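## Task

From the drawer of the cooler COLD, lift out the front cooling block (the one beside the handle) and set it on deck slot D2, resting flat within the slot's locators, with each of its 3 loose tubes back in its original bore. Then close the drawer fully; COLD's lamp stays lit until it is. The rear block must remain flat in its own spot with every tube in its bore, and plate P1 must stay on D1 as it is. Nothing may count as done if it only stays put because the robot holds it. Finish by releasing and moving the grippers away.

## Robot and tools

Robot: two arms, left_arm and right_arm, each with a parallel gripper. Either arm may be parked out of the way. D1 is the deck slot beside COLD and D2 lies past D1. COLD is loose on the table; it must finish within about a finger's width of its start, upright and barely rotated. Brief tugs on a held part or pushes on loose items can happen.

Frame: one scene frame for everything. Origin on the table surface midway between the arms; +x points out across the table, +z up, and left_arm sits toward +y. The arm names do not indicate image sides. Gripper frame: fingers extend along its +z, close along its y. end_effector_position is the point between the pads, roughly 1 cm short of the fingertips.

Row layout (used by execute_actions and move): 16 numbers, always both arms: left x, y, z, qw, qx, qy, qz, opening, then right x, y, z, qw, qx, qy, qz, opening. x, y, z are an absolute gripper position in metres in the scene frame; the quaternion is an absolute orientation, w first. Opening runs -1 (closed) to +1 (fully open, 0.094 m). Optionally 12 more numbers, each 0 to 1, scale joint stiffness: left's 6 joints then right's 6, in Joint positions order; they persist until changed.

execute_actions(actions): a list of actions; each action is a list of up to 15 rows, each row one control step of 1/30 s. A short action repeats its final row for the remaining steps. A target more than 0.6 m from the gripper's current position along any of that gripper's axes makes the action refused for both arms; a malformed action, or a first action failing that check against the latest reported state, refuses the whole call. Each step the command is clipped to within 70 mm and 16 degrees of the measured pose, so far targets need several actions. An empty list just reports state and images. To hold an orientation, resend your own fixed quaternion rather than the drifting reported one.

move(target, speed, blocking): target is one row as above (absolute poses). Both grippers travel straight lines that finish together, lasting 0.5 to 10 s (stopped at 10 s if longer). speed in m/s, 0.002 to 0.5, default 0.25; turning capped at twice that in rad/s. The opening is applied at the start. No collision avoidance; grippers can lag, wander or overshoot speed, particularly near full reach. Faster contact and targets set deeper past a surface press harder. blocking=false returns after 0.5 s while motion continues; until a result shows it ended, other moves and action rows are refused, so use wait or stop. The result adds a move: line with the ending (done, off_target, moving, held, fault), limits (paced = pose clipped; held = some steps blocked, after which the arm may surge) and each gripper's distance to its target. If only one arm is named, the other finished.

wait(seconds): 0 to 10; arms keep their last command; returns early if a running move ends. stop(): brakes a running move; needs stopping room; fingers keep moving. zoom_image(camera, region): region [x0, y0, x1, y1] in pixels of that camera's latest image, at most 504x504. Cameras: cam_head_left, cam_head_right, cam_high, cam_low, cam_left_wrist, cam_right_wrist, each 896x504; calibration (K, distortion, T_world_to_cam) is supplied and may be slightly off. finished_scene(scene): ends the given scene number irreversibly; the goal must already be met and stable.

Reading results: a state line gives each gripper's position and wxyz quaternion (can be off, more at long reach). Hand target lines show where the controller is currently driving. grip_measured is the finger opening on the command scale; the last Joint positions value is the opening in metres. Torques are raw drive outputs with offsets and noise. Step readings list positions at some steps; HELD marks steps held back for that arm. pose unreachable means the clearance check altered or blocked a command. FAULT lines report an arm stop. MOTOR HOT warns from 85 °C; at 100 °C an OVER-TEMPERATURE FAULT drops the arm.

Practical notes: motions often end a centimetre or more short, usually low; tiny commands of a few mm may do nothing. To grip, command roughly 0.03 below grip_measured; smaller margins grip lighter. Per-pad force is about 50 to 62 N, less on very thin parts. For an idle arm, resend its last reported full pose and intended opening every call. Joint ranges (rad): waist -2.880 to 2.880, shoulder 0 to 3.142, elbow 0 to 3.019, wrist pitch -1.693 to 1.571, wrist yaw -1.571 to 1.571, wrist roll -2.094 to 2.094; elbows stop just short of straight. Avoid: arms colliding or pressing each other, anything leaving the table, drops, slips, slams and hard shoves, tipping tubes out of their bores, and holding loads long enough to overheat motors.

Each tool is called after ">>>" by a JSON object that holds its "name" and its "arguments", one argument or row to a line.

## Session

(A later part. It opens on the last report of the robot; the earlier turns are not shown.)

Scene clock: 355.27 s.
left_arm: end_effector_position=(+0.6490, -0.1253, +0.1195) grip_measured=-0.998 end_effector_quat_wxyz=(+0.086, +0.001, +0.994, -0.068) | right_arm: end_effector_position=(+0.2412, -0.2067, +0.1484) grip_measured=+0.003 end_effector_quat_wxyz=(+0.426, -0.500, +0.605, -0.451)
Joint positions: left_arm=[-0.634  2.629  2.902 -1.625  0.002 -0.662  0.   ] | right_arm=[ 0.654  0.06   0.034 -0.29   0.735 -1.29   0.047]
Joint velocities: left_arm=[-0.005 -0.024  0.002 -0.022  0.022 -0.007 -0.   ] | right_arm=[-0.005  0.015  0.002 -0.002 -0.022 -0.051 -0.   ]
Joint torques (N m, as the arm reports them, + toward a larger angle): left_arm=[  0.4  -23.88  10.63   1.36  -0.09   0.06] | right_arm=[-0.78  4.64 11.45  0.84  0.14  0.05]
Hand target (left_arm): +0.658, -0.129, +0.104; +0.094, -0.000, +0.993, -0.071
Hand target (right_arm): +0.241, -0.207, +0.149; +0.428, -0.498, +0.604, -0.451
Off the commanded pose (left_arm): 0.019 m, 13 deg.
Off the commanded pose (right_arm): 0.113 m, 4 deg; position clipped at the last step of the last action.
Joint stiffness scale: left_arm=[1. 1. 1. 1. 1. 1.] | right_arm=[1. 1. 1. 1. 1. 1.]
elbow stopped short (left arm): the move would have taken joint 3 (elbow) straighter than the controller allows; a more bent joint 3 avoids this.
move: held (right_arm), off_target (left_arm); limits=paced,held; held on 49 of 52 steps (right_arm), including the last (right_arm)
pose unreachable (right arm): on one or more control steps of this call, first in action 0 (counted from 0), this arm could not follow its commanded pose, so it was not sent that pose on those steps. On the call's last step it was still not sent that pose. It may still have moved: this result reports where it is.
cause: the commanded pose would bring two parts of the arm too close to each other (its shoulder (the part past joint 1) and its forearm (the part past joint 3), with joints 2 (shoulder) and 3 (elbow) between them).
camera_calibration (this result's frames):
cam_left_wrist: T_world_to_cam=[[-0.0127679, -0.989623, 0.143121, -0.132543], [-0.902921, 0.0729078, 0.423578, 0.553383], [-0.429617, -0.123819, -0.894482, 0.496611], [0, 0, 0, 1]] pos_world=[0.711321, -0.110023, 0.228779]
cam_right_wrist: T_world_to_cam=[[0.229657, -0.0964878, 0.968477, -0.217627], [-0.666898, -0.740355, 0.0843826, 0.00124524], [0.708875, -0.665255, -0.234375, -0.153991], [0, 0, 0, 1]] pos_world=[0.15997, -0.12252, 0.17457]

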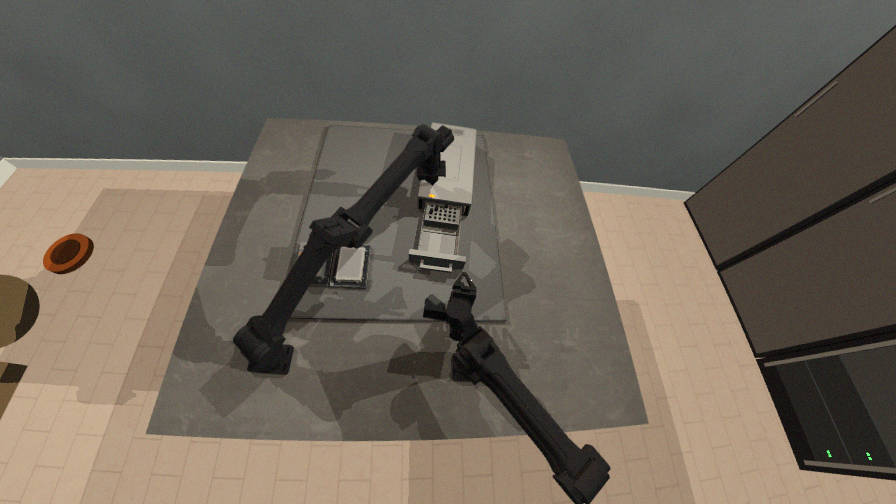

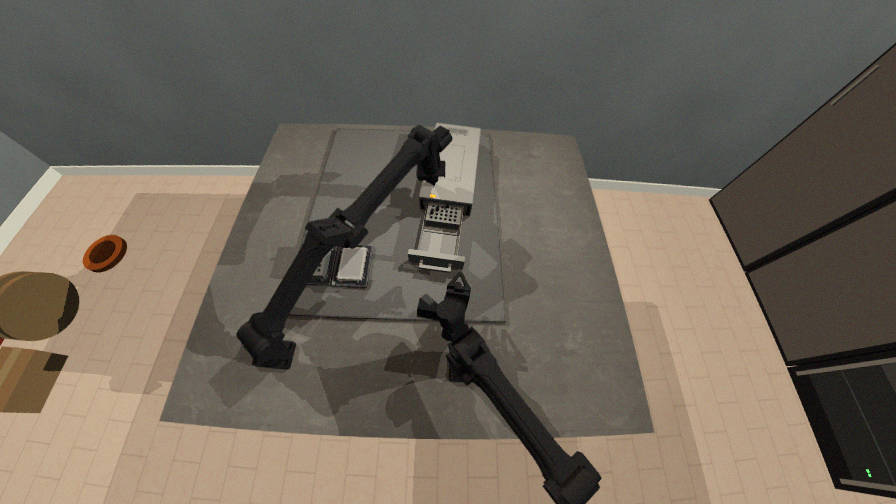

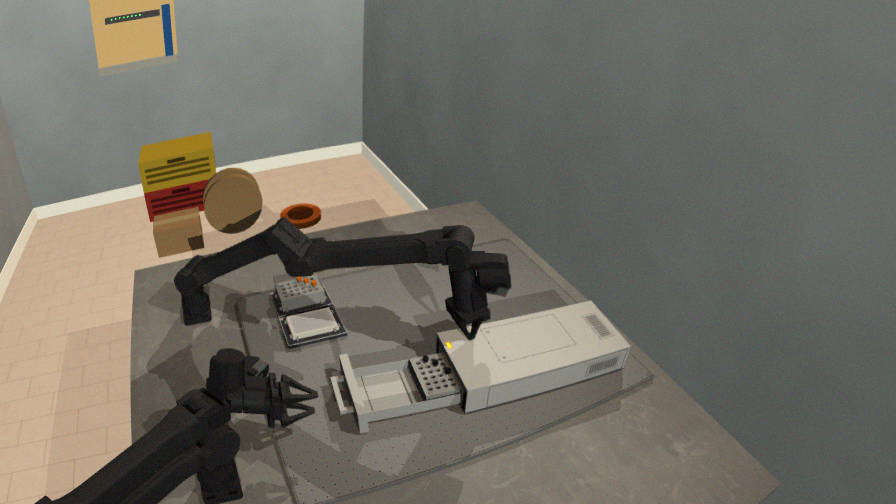

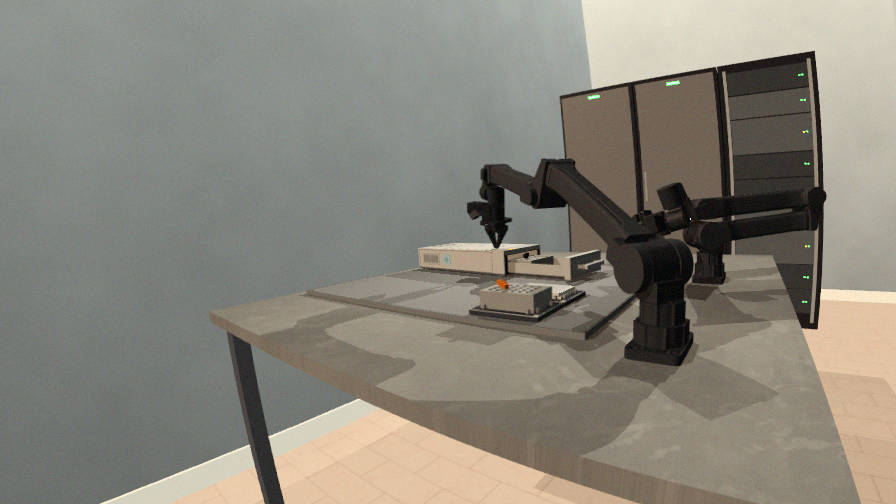

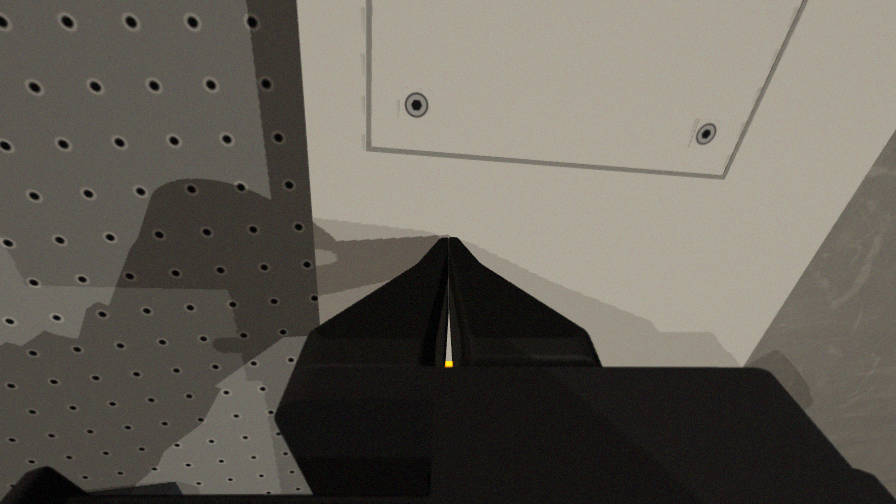

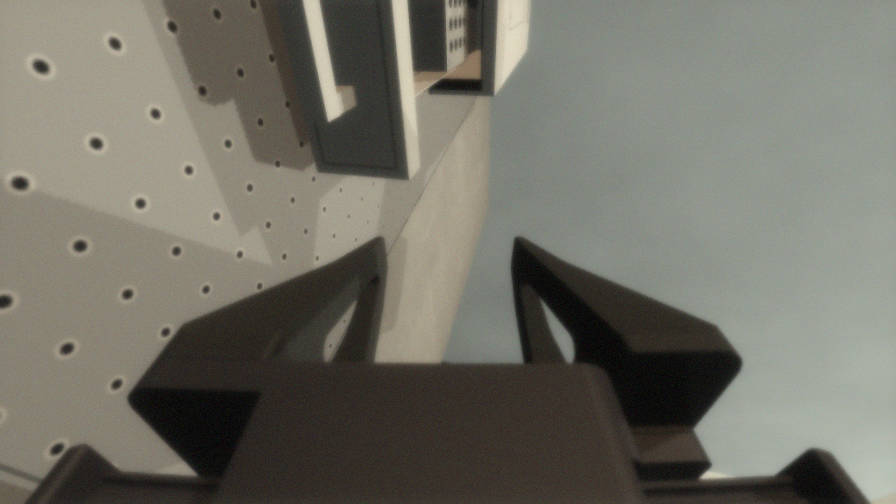

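>>> {"name": "move", "arguments": {
  "target": [0.66,-0.13,0.105,0,0,1,0,-1,0.29,-0.14,0.17,0,1,0,0,-1]
}}

>>> {"name": "move", "arguments": {
  "target": [0.66,-0.13,0.105,0,0,1,0,-1,0.29,-0.14,0.06,0,1,0,0,-1],
  "speed": 0.12
}}

Scene clock: 363.23 s.
left_arm: end_effector_position=(+0.6490, -0.1253, +0.1195) grip_measured=-0.998 end_effector_quat_wxyz=(+0.086, +0.001, +0.994, -0.068) | right_arm: end_effector_position=(+0.2824, -0.1491, +0.1557) grip_measured=-0.983 end_effector_quat_wxyz=(+0.148, +0.948, -0.275, +0.065)
Joint positions: left_arm=[-0.634  2.629  2.902 -1.625  0.002 -0.662  0.   ] | right_arm=[ 0.511  1.243  0.927 -1.372  0.304 -2.065  0.001]
Joint velocities: left_arm=[-0.005 -0.005 -0.022  0.007 -0.037 -0.037 -0.   ] | right_arm=[ 0.005  0.015 -0.007 -0.007 -0.037 -0.022 -0.001]
Joint torques (N m, as the arm reports them, + toward a larger angle): left_arm=[  0.5  -24.21  10.53   1.39  -0.04   0.05] | right_arm=[ 0.44 -6.4  13.04 -1.24  0.26 -0.26]
Hand target (left_arm): +0.658, -0.129, +0.105; +0.094, -0.000, +0.993, -0.071
Hand target (right_arm): +0.293, -0.138, +0.168; +0.143, +0.952, -0.260, +0.073
Off the commanded pose (left_arm): 0.019 m, 13 deg.
Off the commanded pose (right_arm): 0.019 m, 37 deg; orientation clipped at the last step of the last action.
Joint stiffness scale: left_arm=[1. 1. 1. 1. 1. 1.] | right_arm=[1. 1. 1. 1. 1. 1.]
elbow stopped short (left arm): the move would have taken joint 3 (elbow) straighter than the controller allows; a more bent joint 3 avoids this.
joint sent to its limit (right arm) — the command would take joint 6 (wrist roll) past its lower limit, so that joint was sent only as far as its limit.
move: off_target (left_arm, right_arm); limits=paced
camera_calibration (this result's frames):
cam_left_wrist: T_world_to_cam=[[-0.0127679, -0.989623, 0.143121, -0.132543], [-0.902921, 0.0729078, 0.423578, 0.553383], [-0.429617, -0.123819, -0.894482, 0.496611], [0, 0, 0, 1]] pos_world=[0.711321, -0.110023, 0.228779]
cam_right_wrist: T_world_to_cam=[[0.543219, 0.800144, -0.254327, 0.00693007], [0.665765, -0.225956, 0.711126, -0.326434], [0.511537, -0.555619, -0.655452, -0.00556748], [0, 0, 0, 1]] pos_world=[0.216412, -0.0823982, 0.230249]

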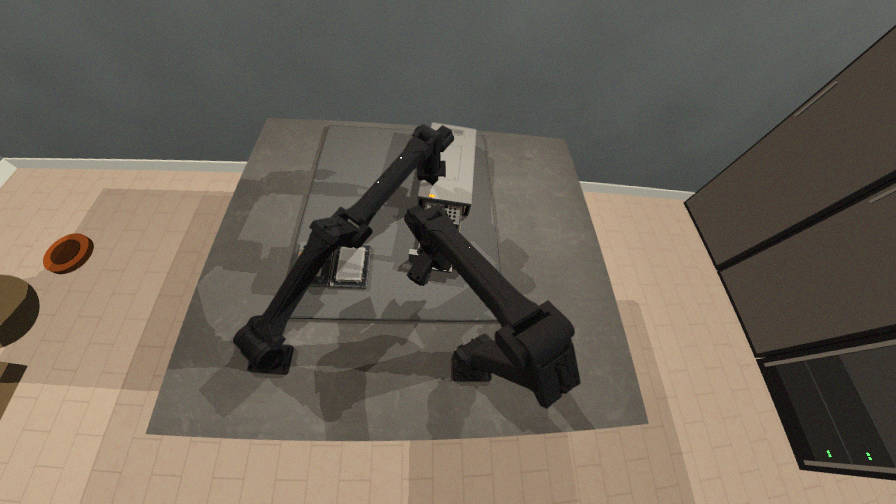

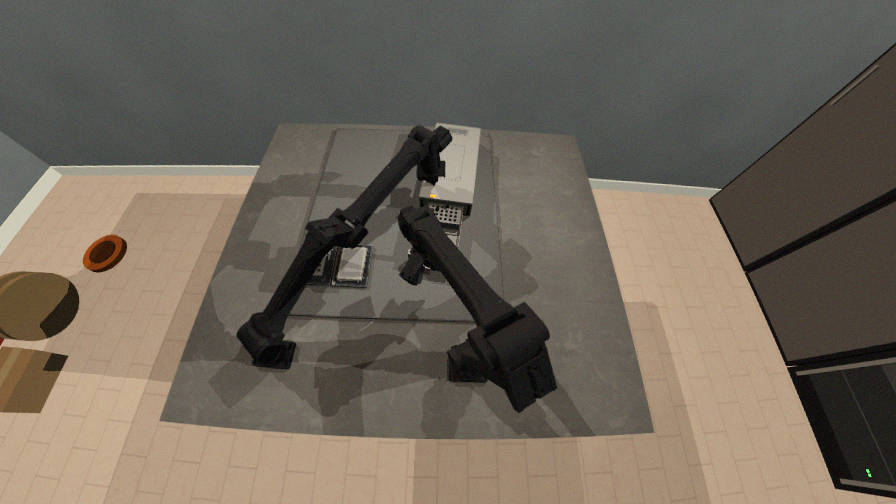

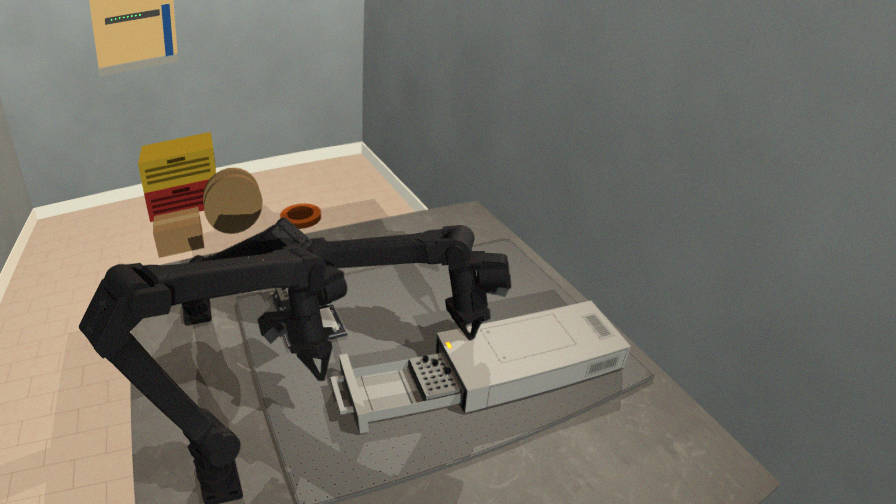

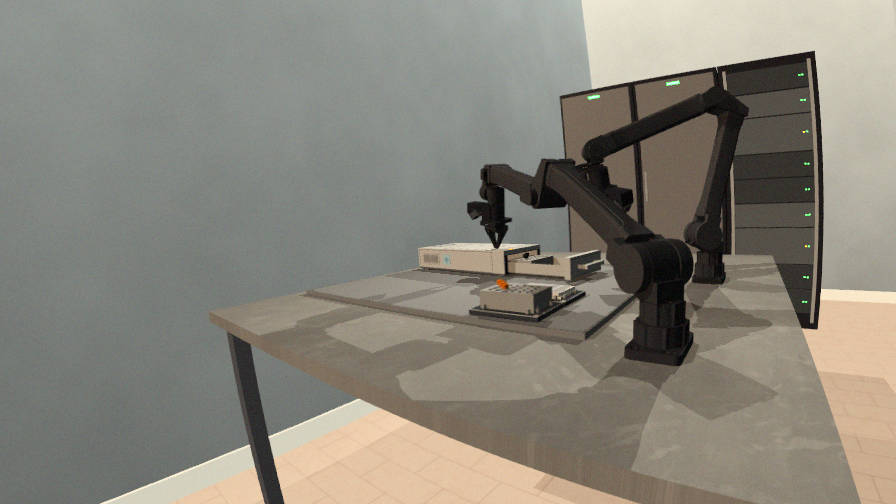

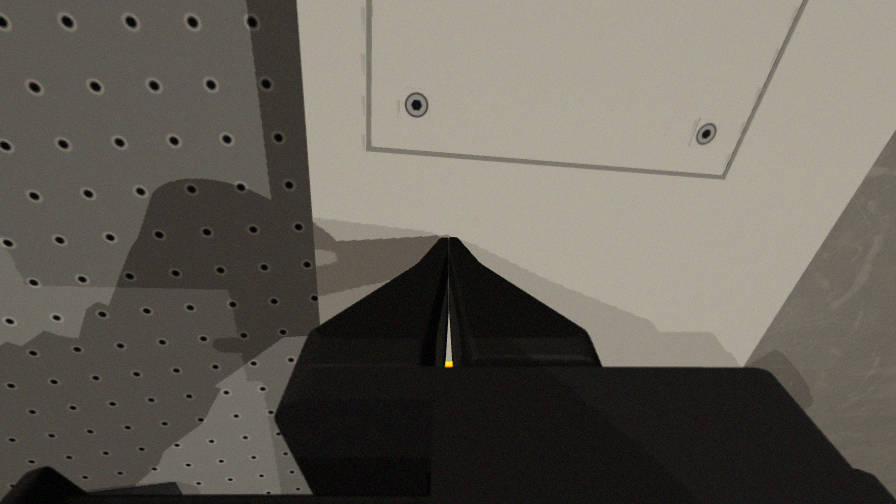

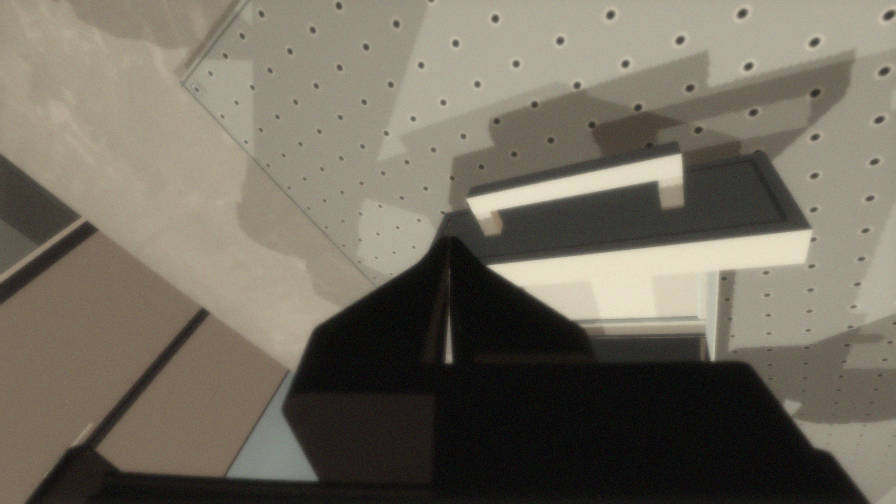

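Scene clock: 366.23 s.
left_arm: end_effector_position=(+0.6490, -0.1253, +0.1195) grip_measured=-0.998 end_effector_quat_wxyz=(+0.086, +0.001, +0.994, -0.068) | right_arm: end_effector_position=(+0.2950, -0.1409, +0.0664) grip_measured=-0.983 end_effector_quat_wxyz=(+0.127, +0.948, -0.280, +0.081)
Joint positions: left_arm=[-0.634  2.629  2.902 -1.625  0.002 -0.662  0.   ] | right_arm=[ 0.511  1.366  0.781 -1.052  0.296 -2.065  0.001]
Joint velocities: left_arm=[-0.005  0.005 -0.022 -0.007 -0.051  0.081 -0.002] | right_arm=[-0.005 -0.005  0.017  0.007 -0.066 -0.037 -0.002]
Joint torques (N m, as the arm reports them, + toward a larger angle): left_arm=[  0.43 -24.17  10.54   1.4   -0.04   0.05] | right_arm=[-0.06 -7.49  7.15 -0.26  0.03 -0.25]
Hand target (left_arm): +0.658, -0.129, +0.105; +0.094, -0.000, +0.993, -0.071
Hand target (right_arm): +0.292, -0.138, +0.060; +0.129, +0.952, -0.266, +0.077
Off the commanded pose (left_arm): 0.019 m, 13 deg.
Off the commanded pose (right_arm): 0.008 m, 37 deg; orientation clipped at the last step of the last action.
Joint stiffness scale: left_arm=[1. 1. 1. 1. 1. 1.] | right_arm=[1. 1. 1. 1. 1. 1.]
elbow stopped short (left arm): the move would have taken joint 3 (elbow) straighter than the controller allows; a more bent joint 3 avoids this.
joint sent to its limit (right arm) — the command would take joint 6 (wrist roll) past its lower limit, so that joint was sent only as far as its limit.
move: off_target (left_arm, right_arm); limits=paced
camera_calibration (this result's frames):
cam_left_wrist: T_world_to_cam=[[-0.0127679, -0.989623, 0.143121, -0.132543], [-0.902921, 0.0729078, 0.423578, 0.553383], [-0.429617, -0.123819, -0.894482, 0.496611], [0, 0, 0, 1]] pos_world=[0.711321, -0.110023, 0.228779]
cam_right_wrist: T_world_to_cam=[[0.553619, 0.807029, -0.205453, -0.0345391], [0.634738, -0.24922, 0.731435, -0.264944], [0.539086, -0.535345, -0.650225, -0.071616], [0, 0, 0, 1]] pos_world=[0.225899, -0.0764946, 0.140126]

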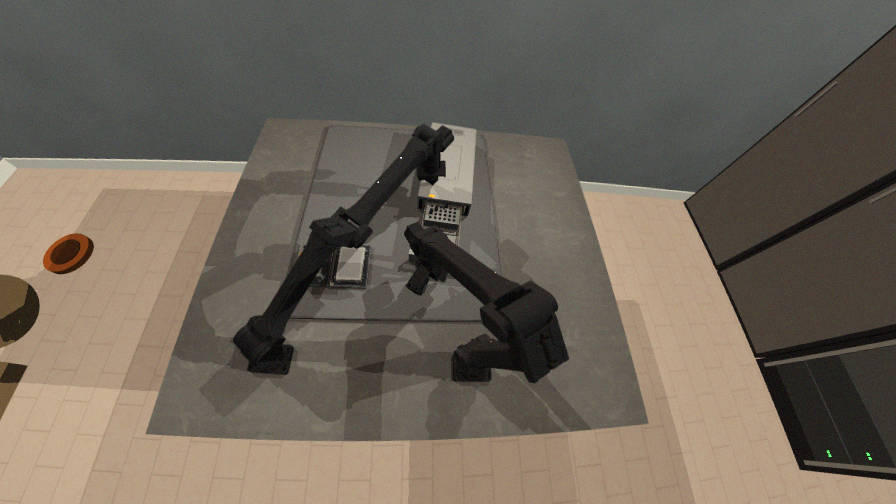

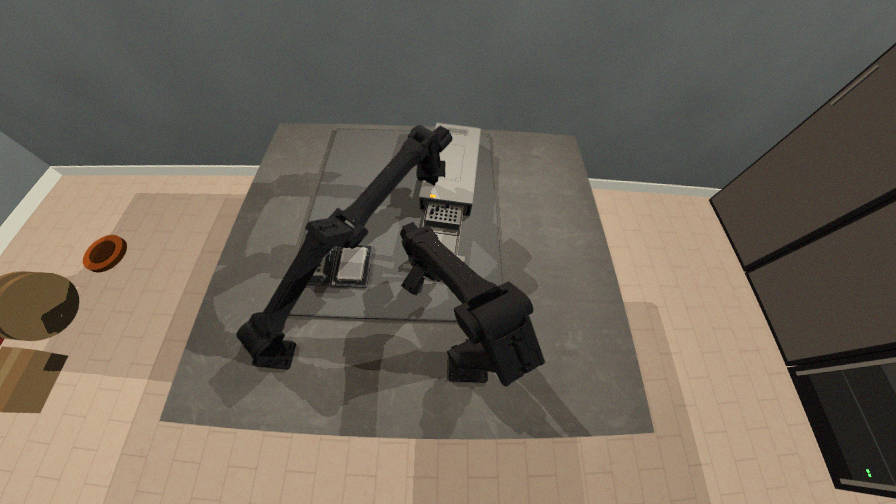

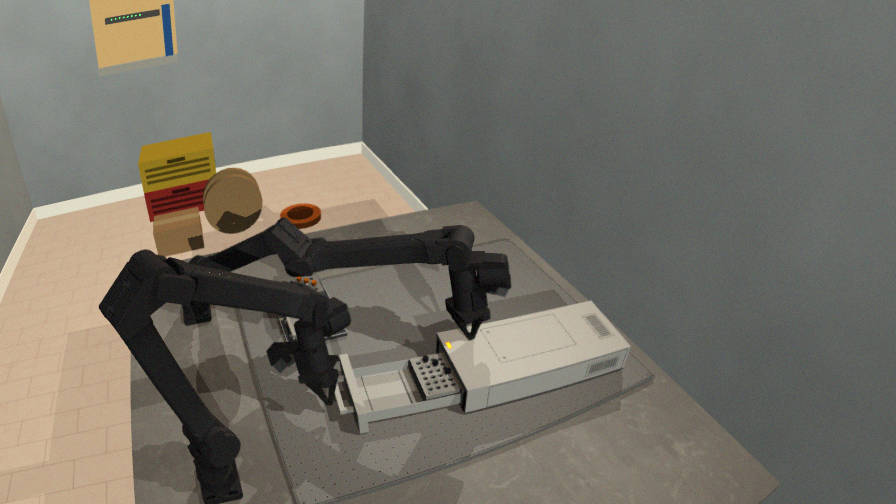

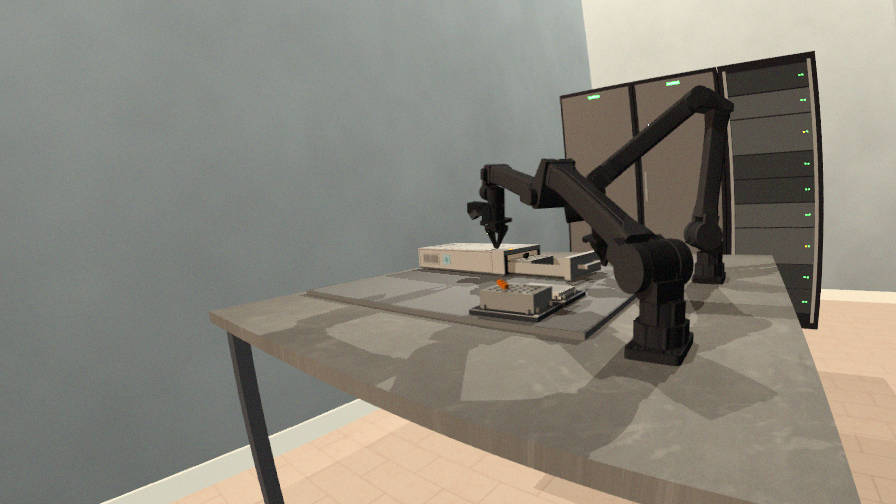

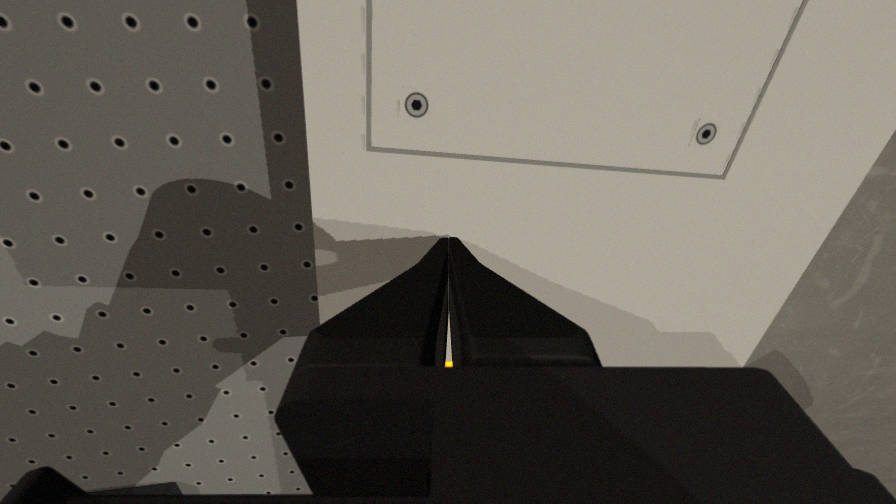

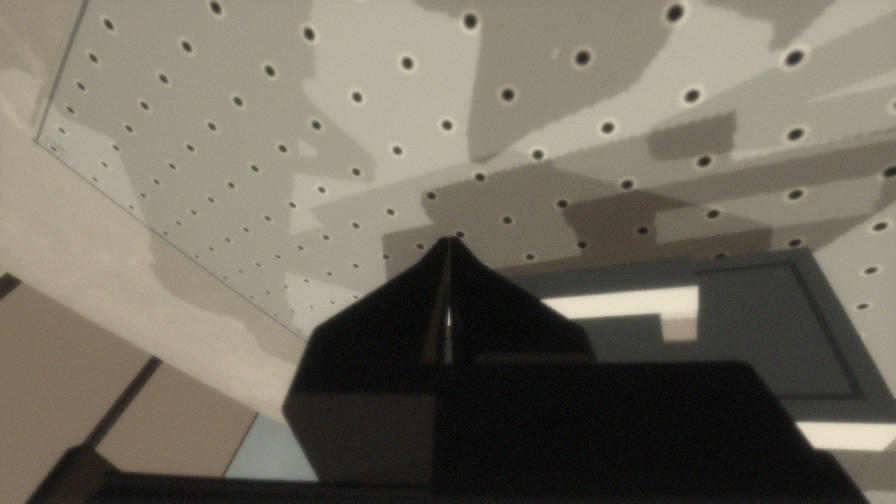

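>>> {"name": "move", "arguments": {
  "target": [0.66,-0.13,0.105,0,0,1,0,-1,0.44,-0.152,0.058,0,0.8,-0.6,0,-1],
  "speed": 0.06
}}

>>> {"name": "move", "arguments": {
  "target": [0.66,-0.13,0.105,0,0,1,0,-1,0.38,-0.15,0.09,-0.422,0.52,-0.577,0.468,-1],
  "speed": 0.15
}}

Scene clock: 376.63 s.
left_arm: end_effector_position=(+0.6490, -0.1253, +0.1195) grip_measured=-0.998 end_effector_quat_wxyz=(+0.086, +0.001, +0.994, -0.068) | right_arm: end_effector_position=(+0.4169, -0.1504, +0.0556) grip_measured=-0.983 end_effector_quat_wxyz=(+0.017, +0.811, -0.585, -0.008)
Joint positions: left_arm=[-0.634  2.629  2.902 -1.625  0.002 -0.662  0.   ] | right_arm=[ 0.244  1.646  1.089 -1.051  0.01  -1.667  0.001]
Joint velocities: left_arm=[-0.005 -0.015  0.007 -0.002 -0.066  0.051 -0.001] | right_arm=[ 0.005  0.015 -0.022  0.002 -0.037 -0.066 -0.001]
Joint torques (N m, as the arm reports them, + toward a larger angle): left_arm=[  0.44 -24.18  10.54   1.39  -0.04   0.05] | right_arm=[ -2.09 -12.16  12.11  -0.29  -0.09   0.09]
Hand target (left_arm): +0.658, -0.129, +0.105; +0.094, -0.000, +0.993, -0.071
Hand target (right_arm): +0.440, -0.155, +0.061; +0.004, +0.800, -0.600, +0.002
Off the commanded pose (left_arm): 0.019 m, 13 deg.
Off the commanded pose (right_arm): 0.023 m, 3 deg.
Joint stiffness scale: left_arm=[1. 1. 1. 1. 1. 1.] | right_arm=[1. 1. 1. 1. 1. 1.]
elbow stopped short (left arm): the move would have taken joint 3 (elbow) straighter than the controller allows; a more bent joint 3 avoids this.
move: off_target (left_arm, right_arm)
camera_calibration (this result's frames):
cam_left_wrist: T_world_to_cam=[[-0.0127679, -0.989623, 0.143121, -0.132543], [-0.902921, 0.0729078, 0.423578, 0.553383], [-0.429617, -0.123819, -0.894482, 0.496611], [0, 0, 0, 1]] pos_world=[0.711321, -0.110023, 0.228779]
cam_right_wrist: T_world_to_cam=[[0.948286, 0.313716, -0.0483239, -0.344077], [0.282569, -0.764988, 0.578747, -0.259024], [0.144595, -0.562473, -0.814074, 0.0200468], [0, 0, 0, 1]] pos_world=[0.396577, -0.0789319, 0.149602]

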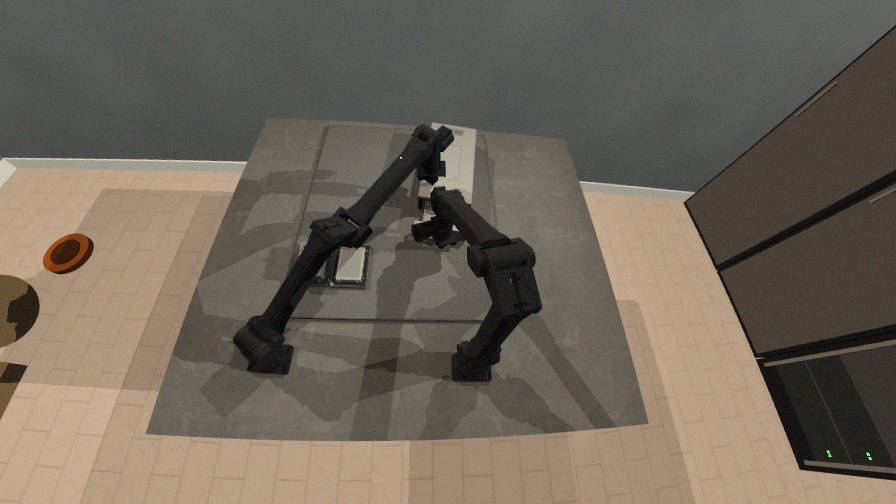

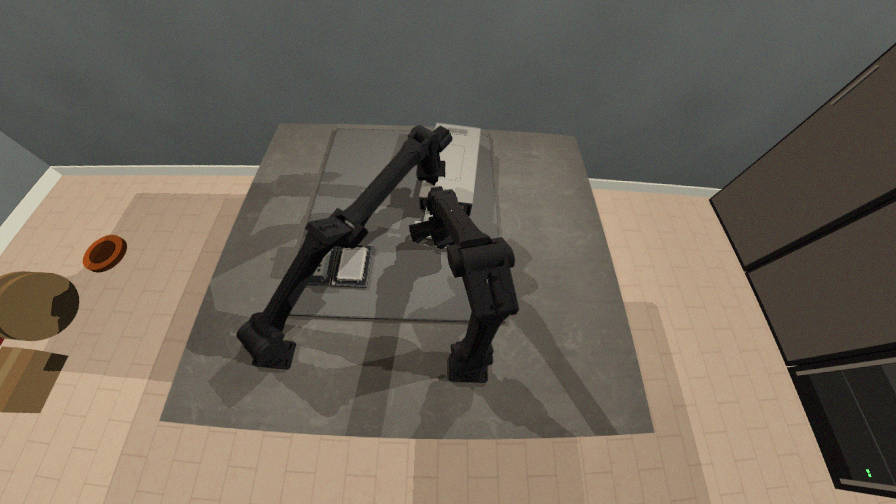

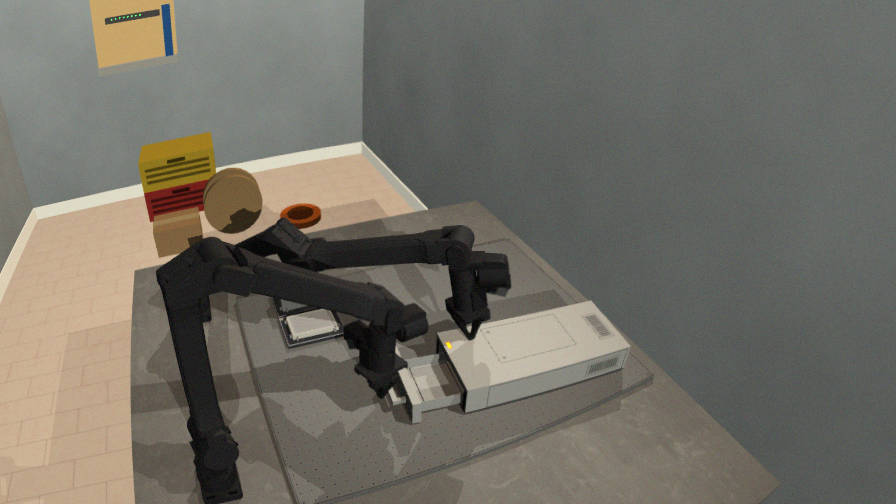

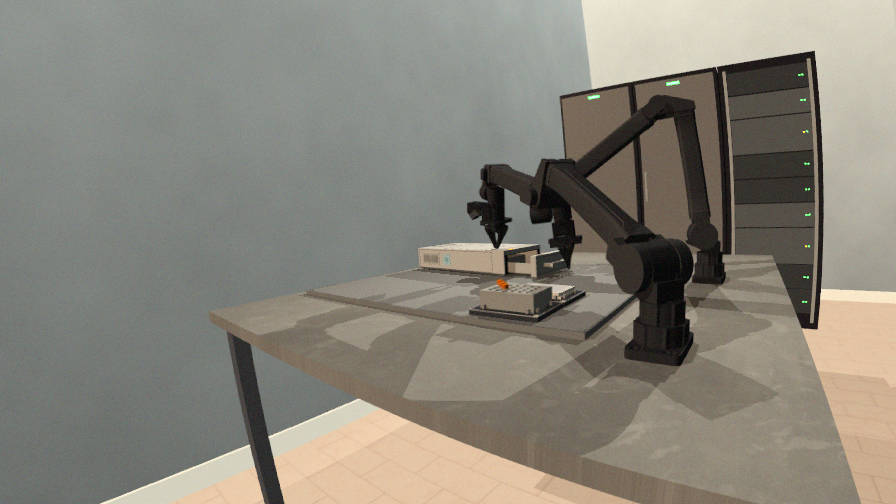

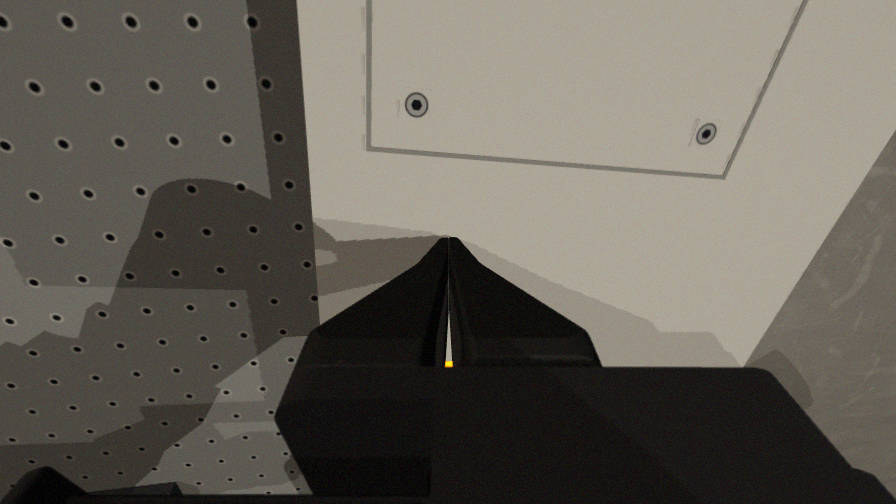

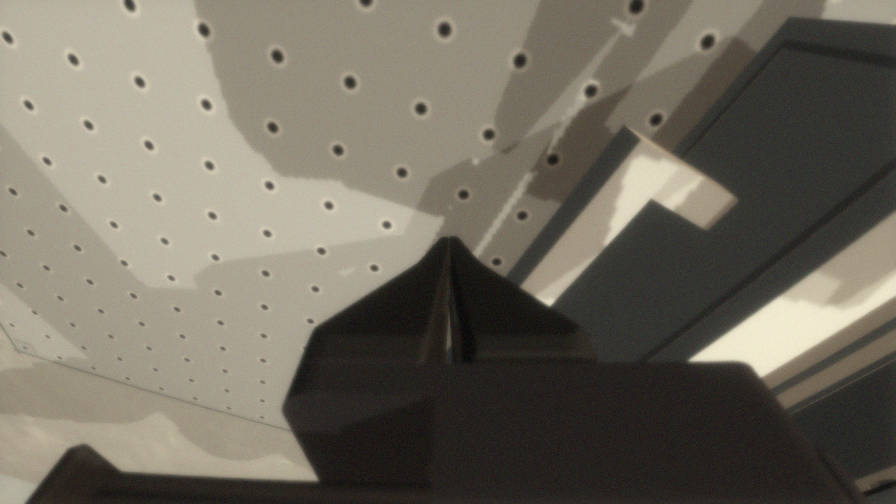

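Scene clock: 381.93 s.
left_arm: end_effector_position=(+0.6490, -0.1253, +0.1195) grip_measured=-0.998 end_effector_quat_wxyz=(+0.086, +0.001, +0.994, -0.068) | right_arm: end_effector_position=(+0.3824, -0.1534, +0.0894) grip_measured=-0.983 end_effector_quat_wxyz=(+0.425, -0.512, +0.589, -0.459)
Joint positions: left_arm=[-0.634  2.629  2.902 -1.625  0.002 -0.662  0.   ] | right_arm=[ 0.48   1.514  0.227  1.029  0.554 -1.401  0.001]
Joint velocities: left_arm=[-0.005 -0.015 -0.007 -0.002 -0.022 -0.022 -0.001] | right_arm=[-0.005 -0.015  0.007 -0.032  0.022 -0.095  0.001]
Joint torques (N m, as the arm reports them, + toward a larger angle): left_arm=[  0.44 -24.17  10.53   1.39  -0.04   0.05] | right_arm=[ 0.32 -5.66  3.68  1.77  0.23 -0.05]
Hand target (left_arm): +0.658, -0.129, +0.105; +0.094, -0.000, +0.993, -0.071
Hand target (right_arm): +0.379, -0.148, +0.089; +0.429, -0.517, +0.582, -0.459
Off the commanded pose (left_arm): 0.019 m, 13 deg.
Off the commanded pose (right_arm): 0.004 m, 2 deg.
Joint stiffness scale: left_arm=[1. 1. 1. 1. 1. 1.] | right_arm=[1. 1. 1. 1. 1. 1.]
elbow stopped short (left arm): the move would have taken joint 3 (elbow) straighter than the controller allows; a more bent joint 3 avoids this.
move: off_target (left_arm)
camera_calibration (this result's frames):
cam_left_wrist: T_world_to_cam=[[-0.0127679, -0.989623, 0.143121, -0.132543], [-0.902921, 0.0729078, 0.423578, 0.553383], [-0.429617, -0.123819, -0.894482, 0.496611], [0, 0, 0, 1]] pos_world=[0.711321, -0.110023, 0.228779]
cam_right_wrist: T_world_to_cam=[[0.222347, -0.0573568, 0.973279, -0.179361], [-0.649468, -0.753246, 0.103982, 0.129485], [0.727155, -0.655233, -0.204733, -0.240572], [0, 0, 0, 1]] pos_world=[0.298909, -0.0703844, 0.111851]

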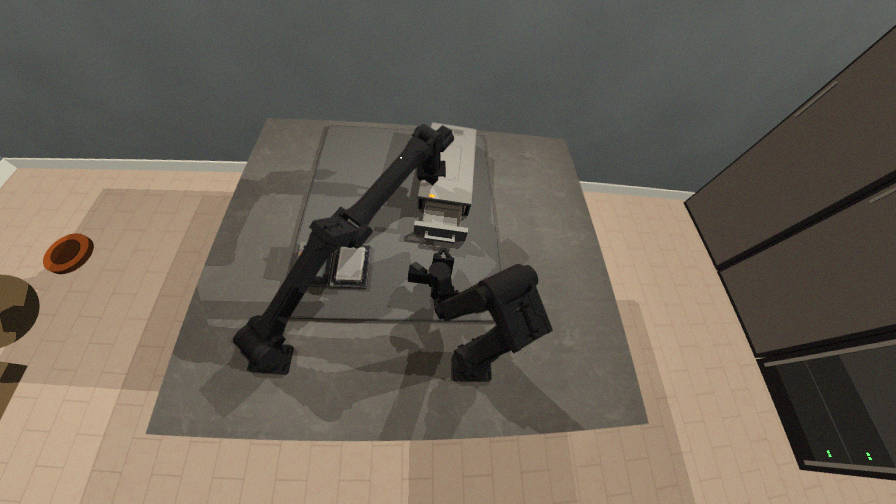

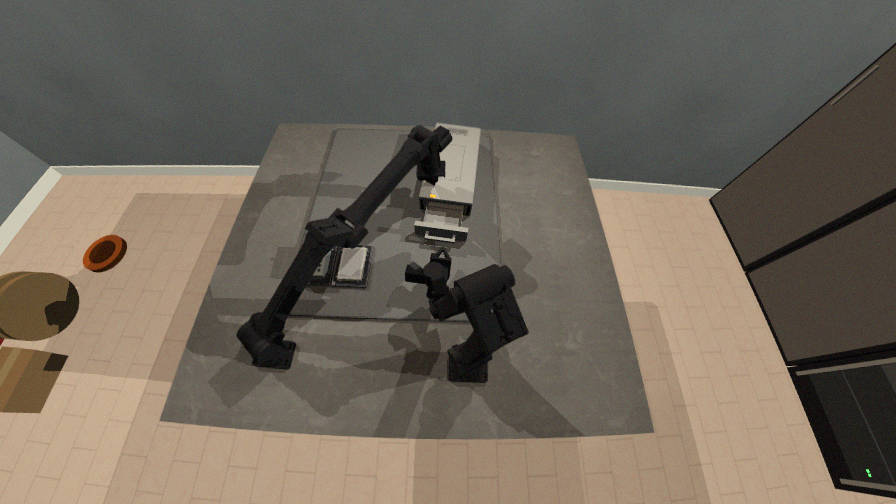

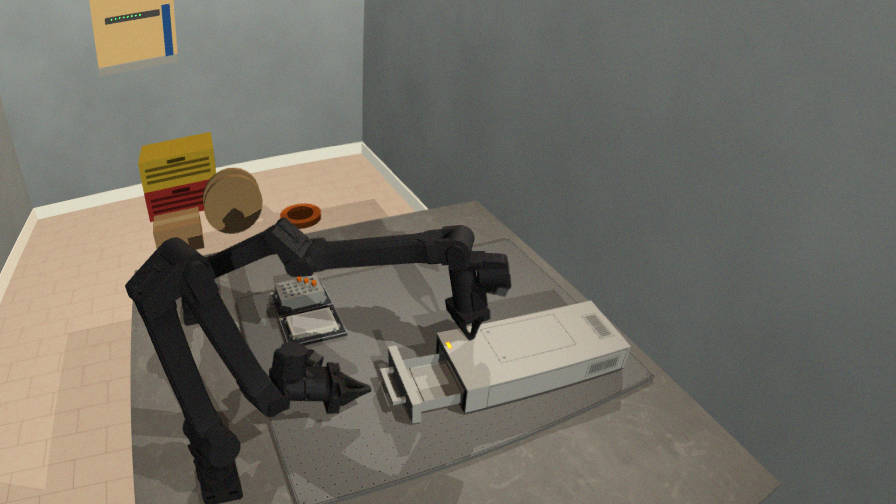

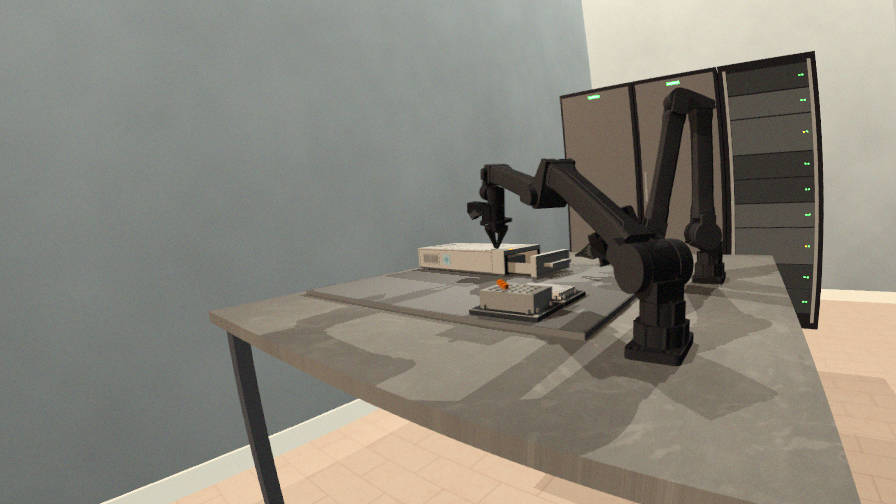

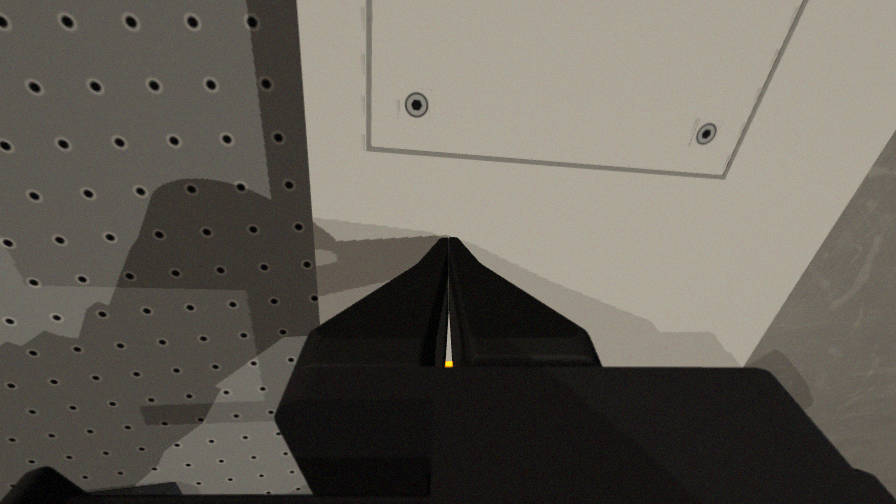

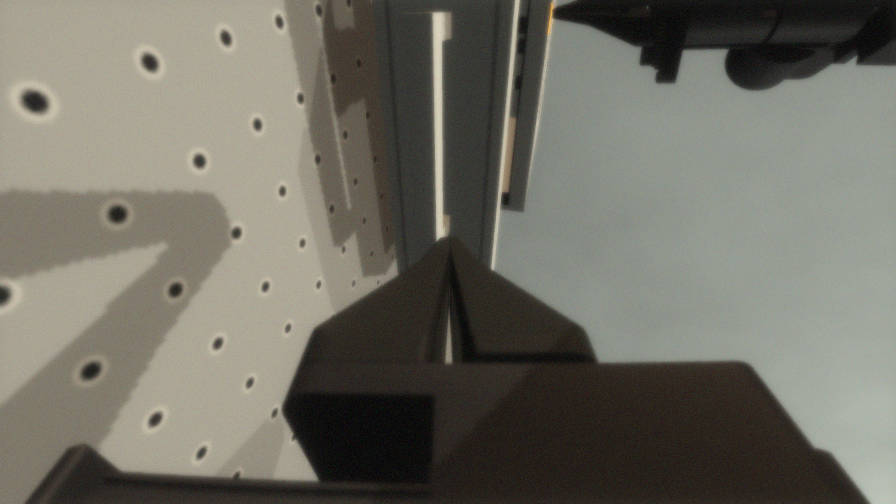

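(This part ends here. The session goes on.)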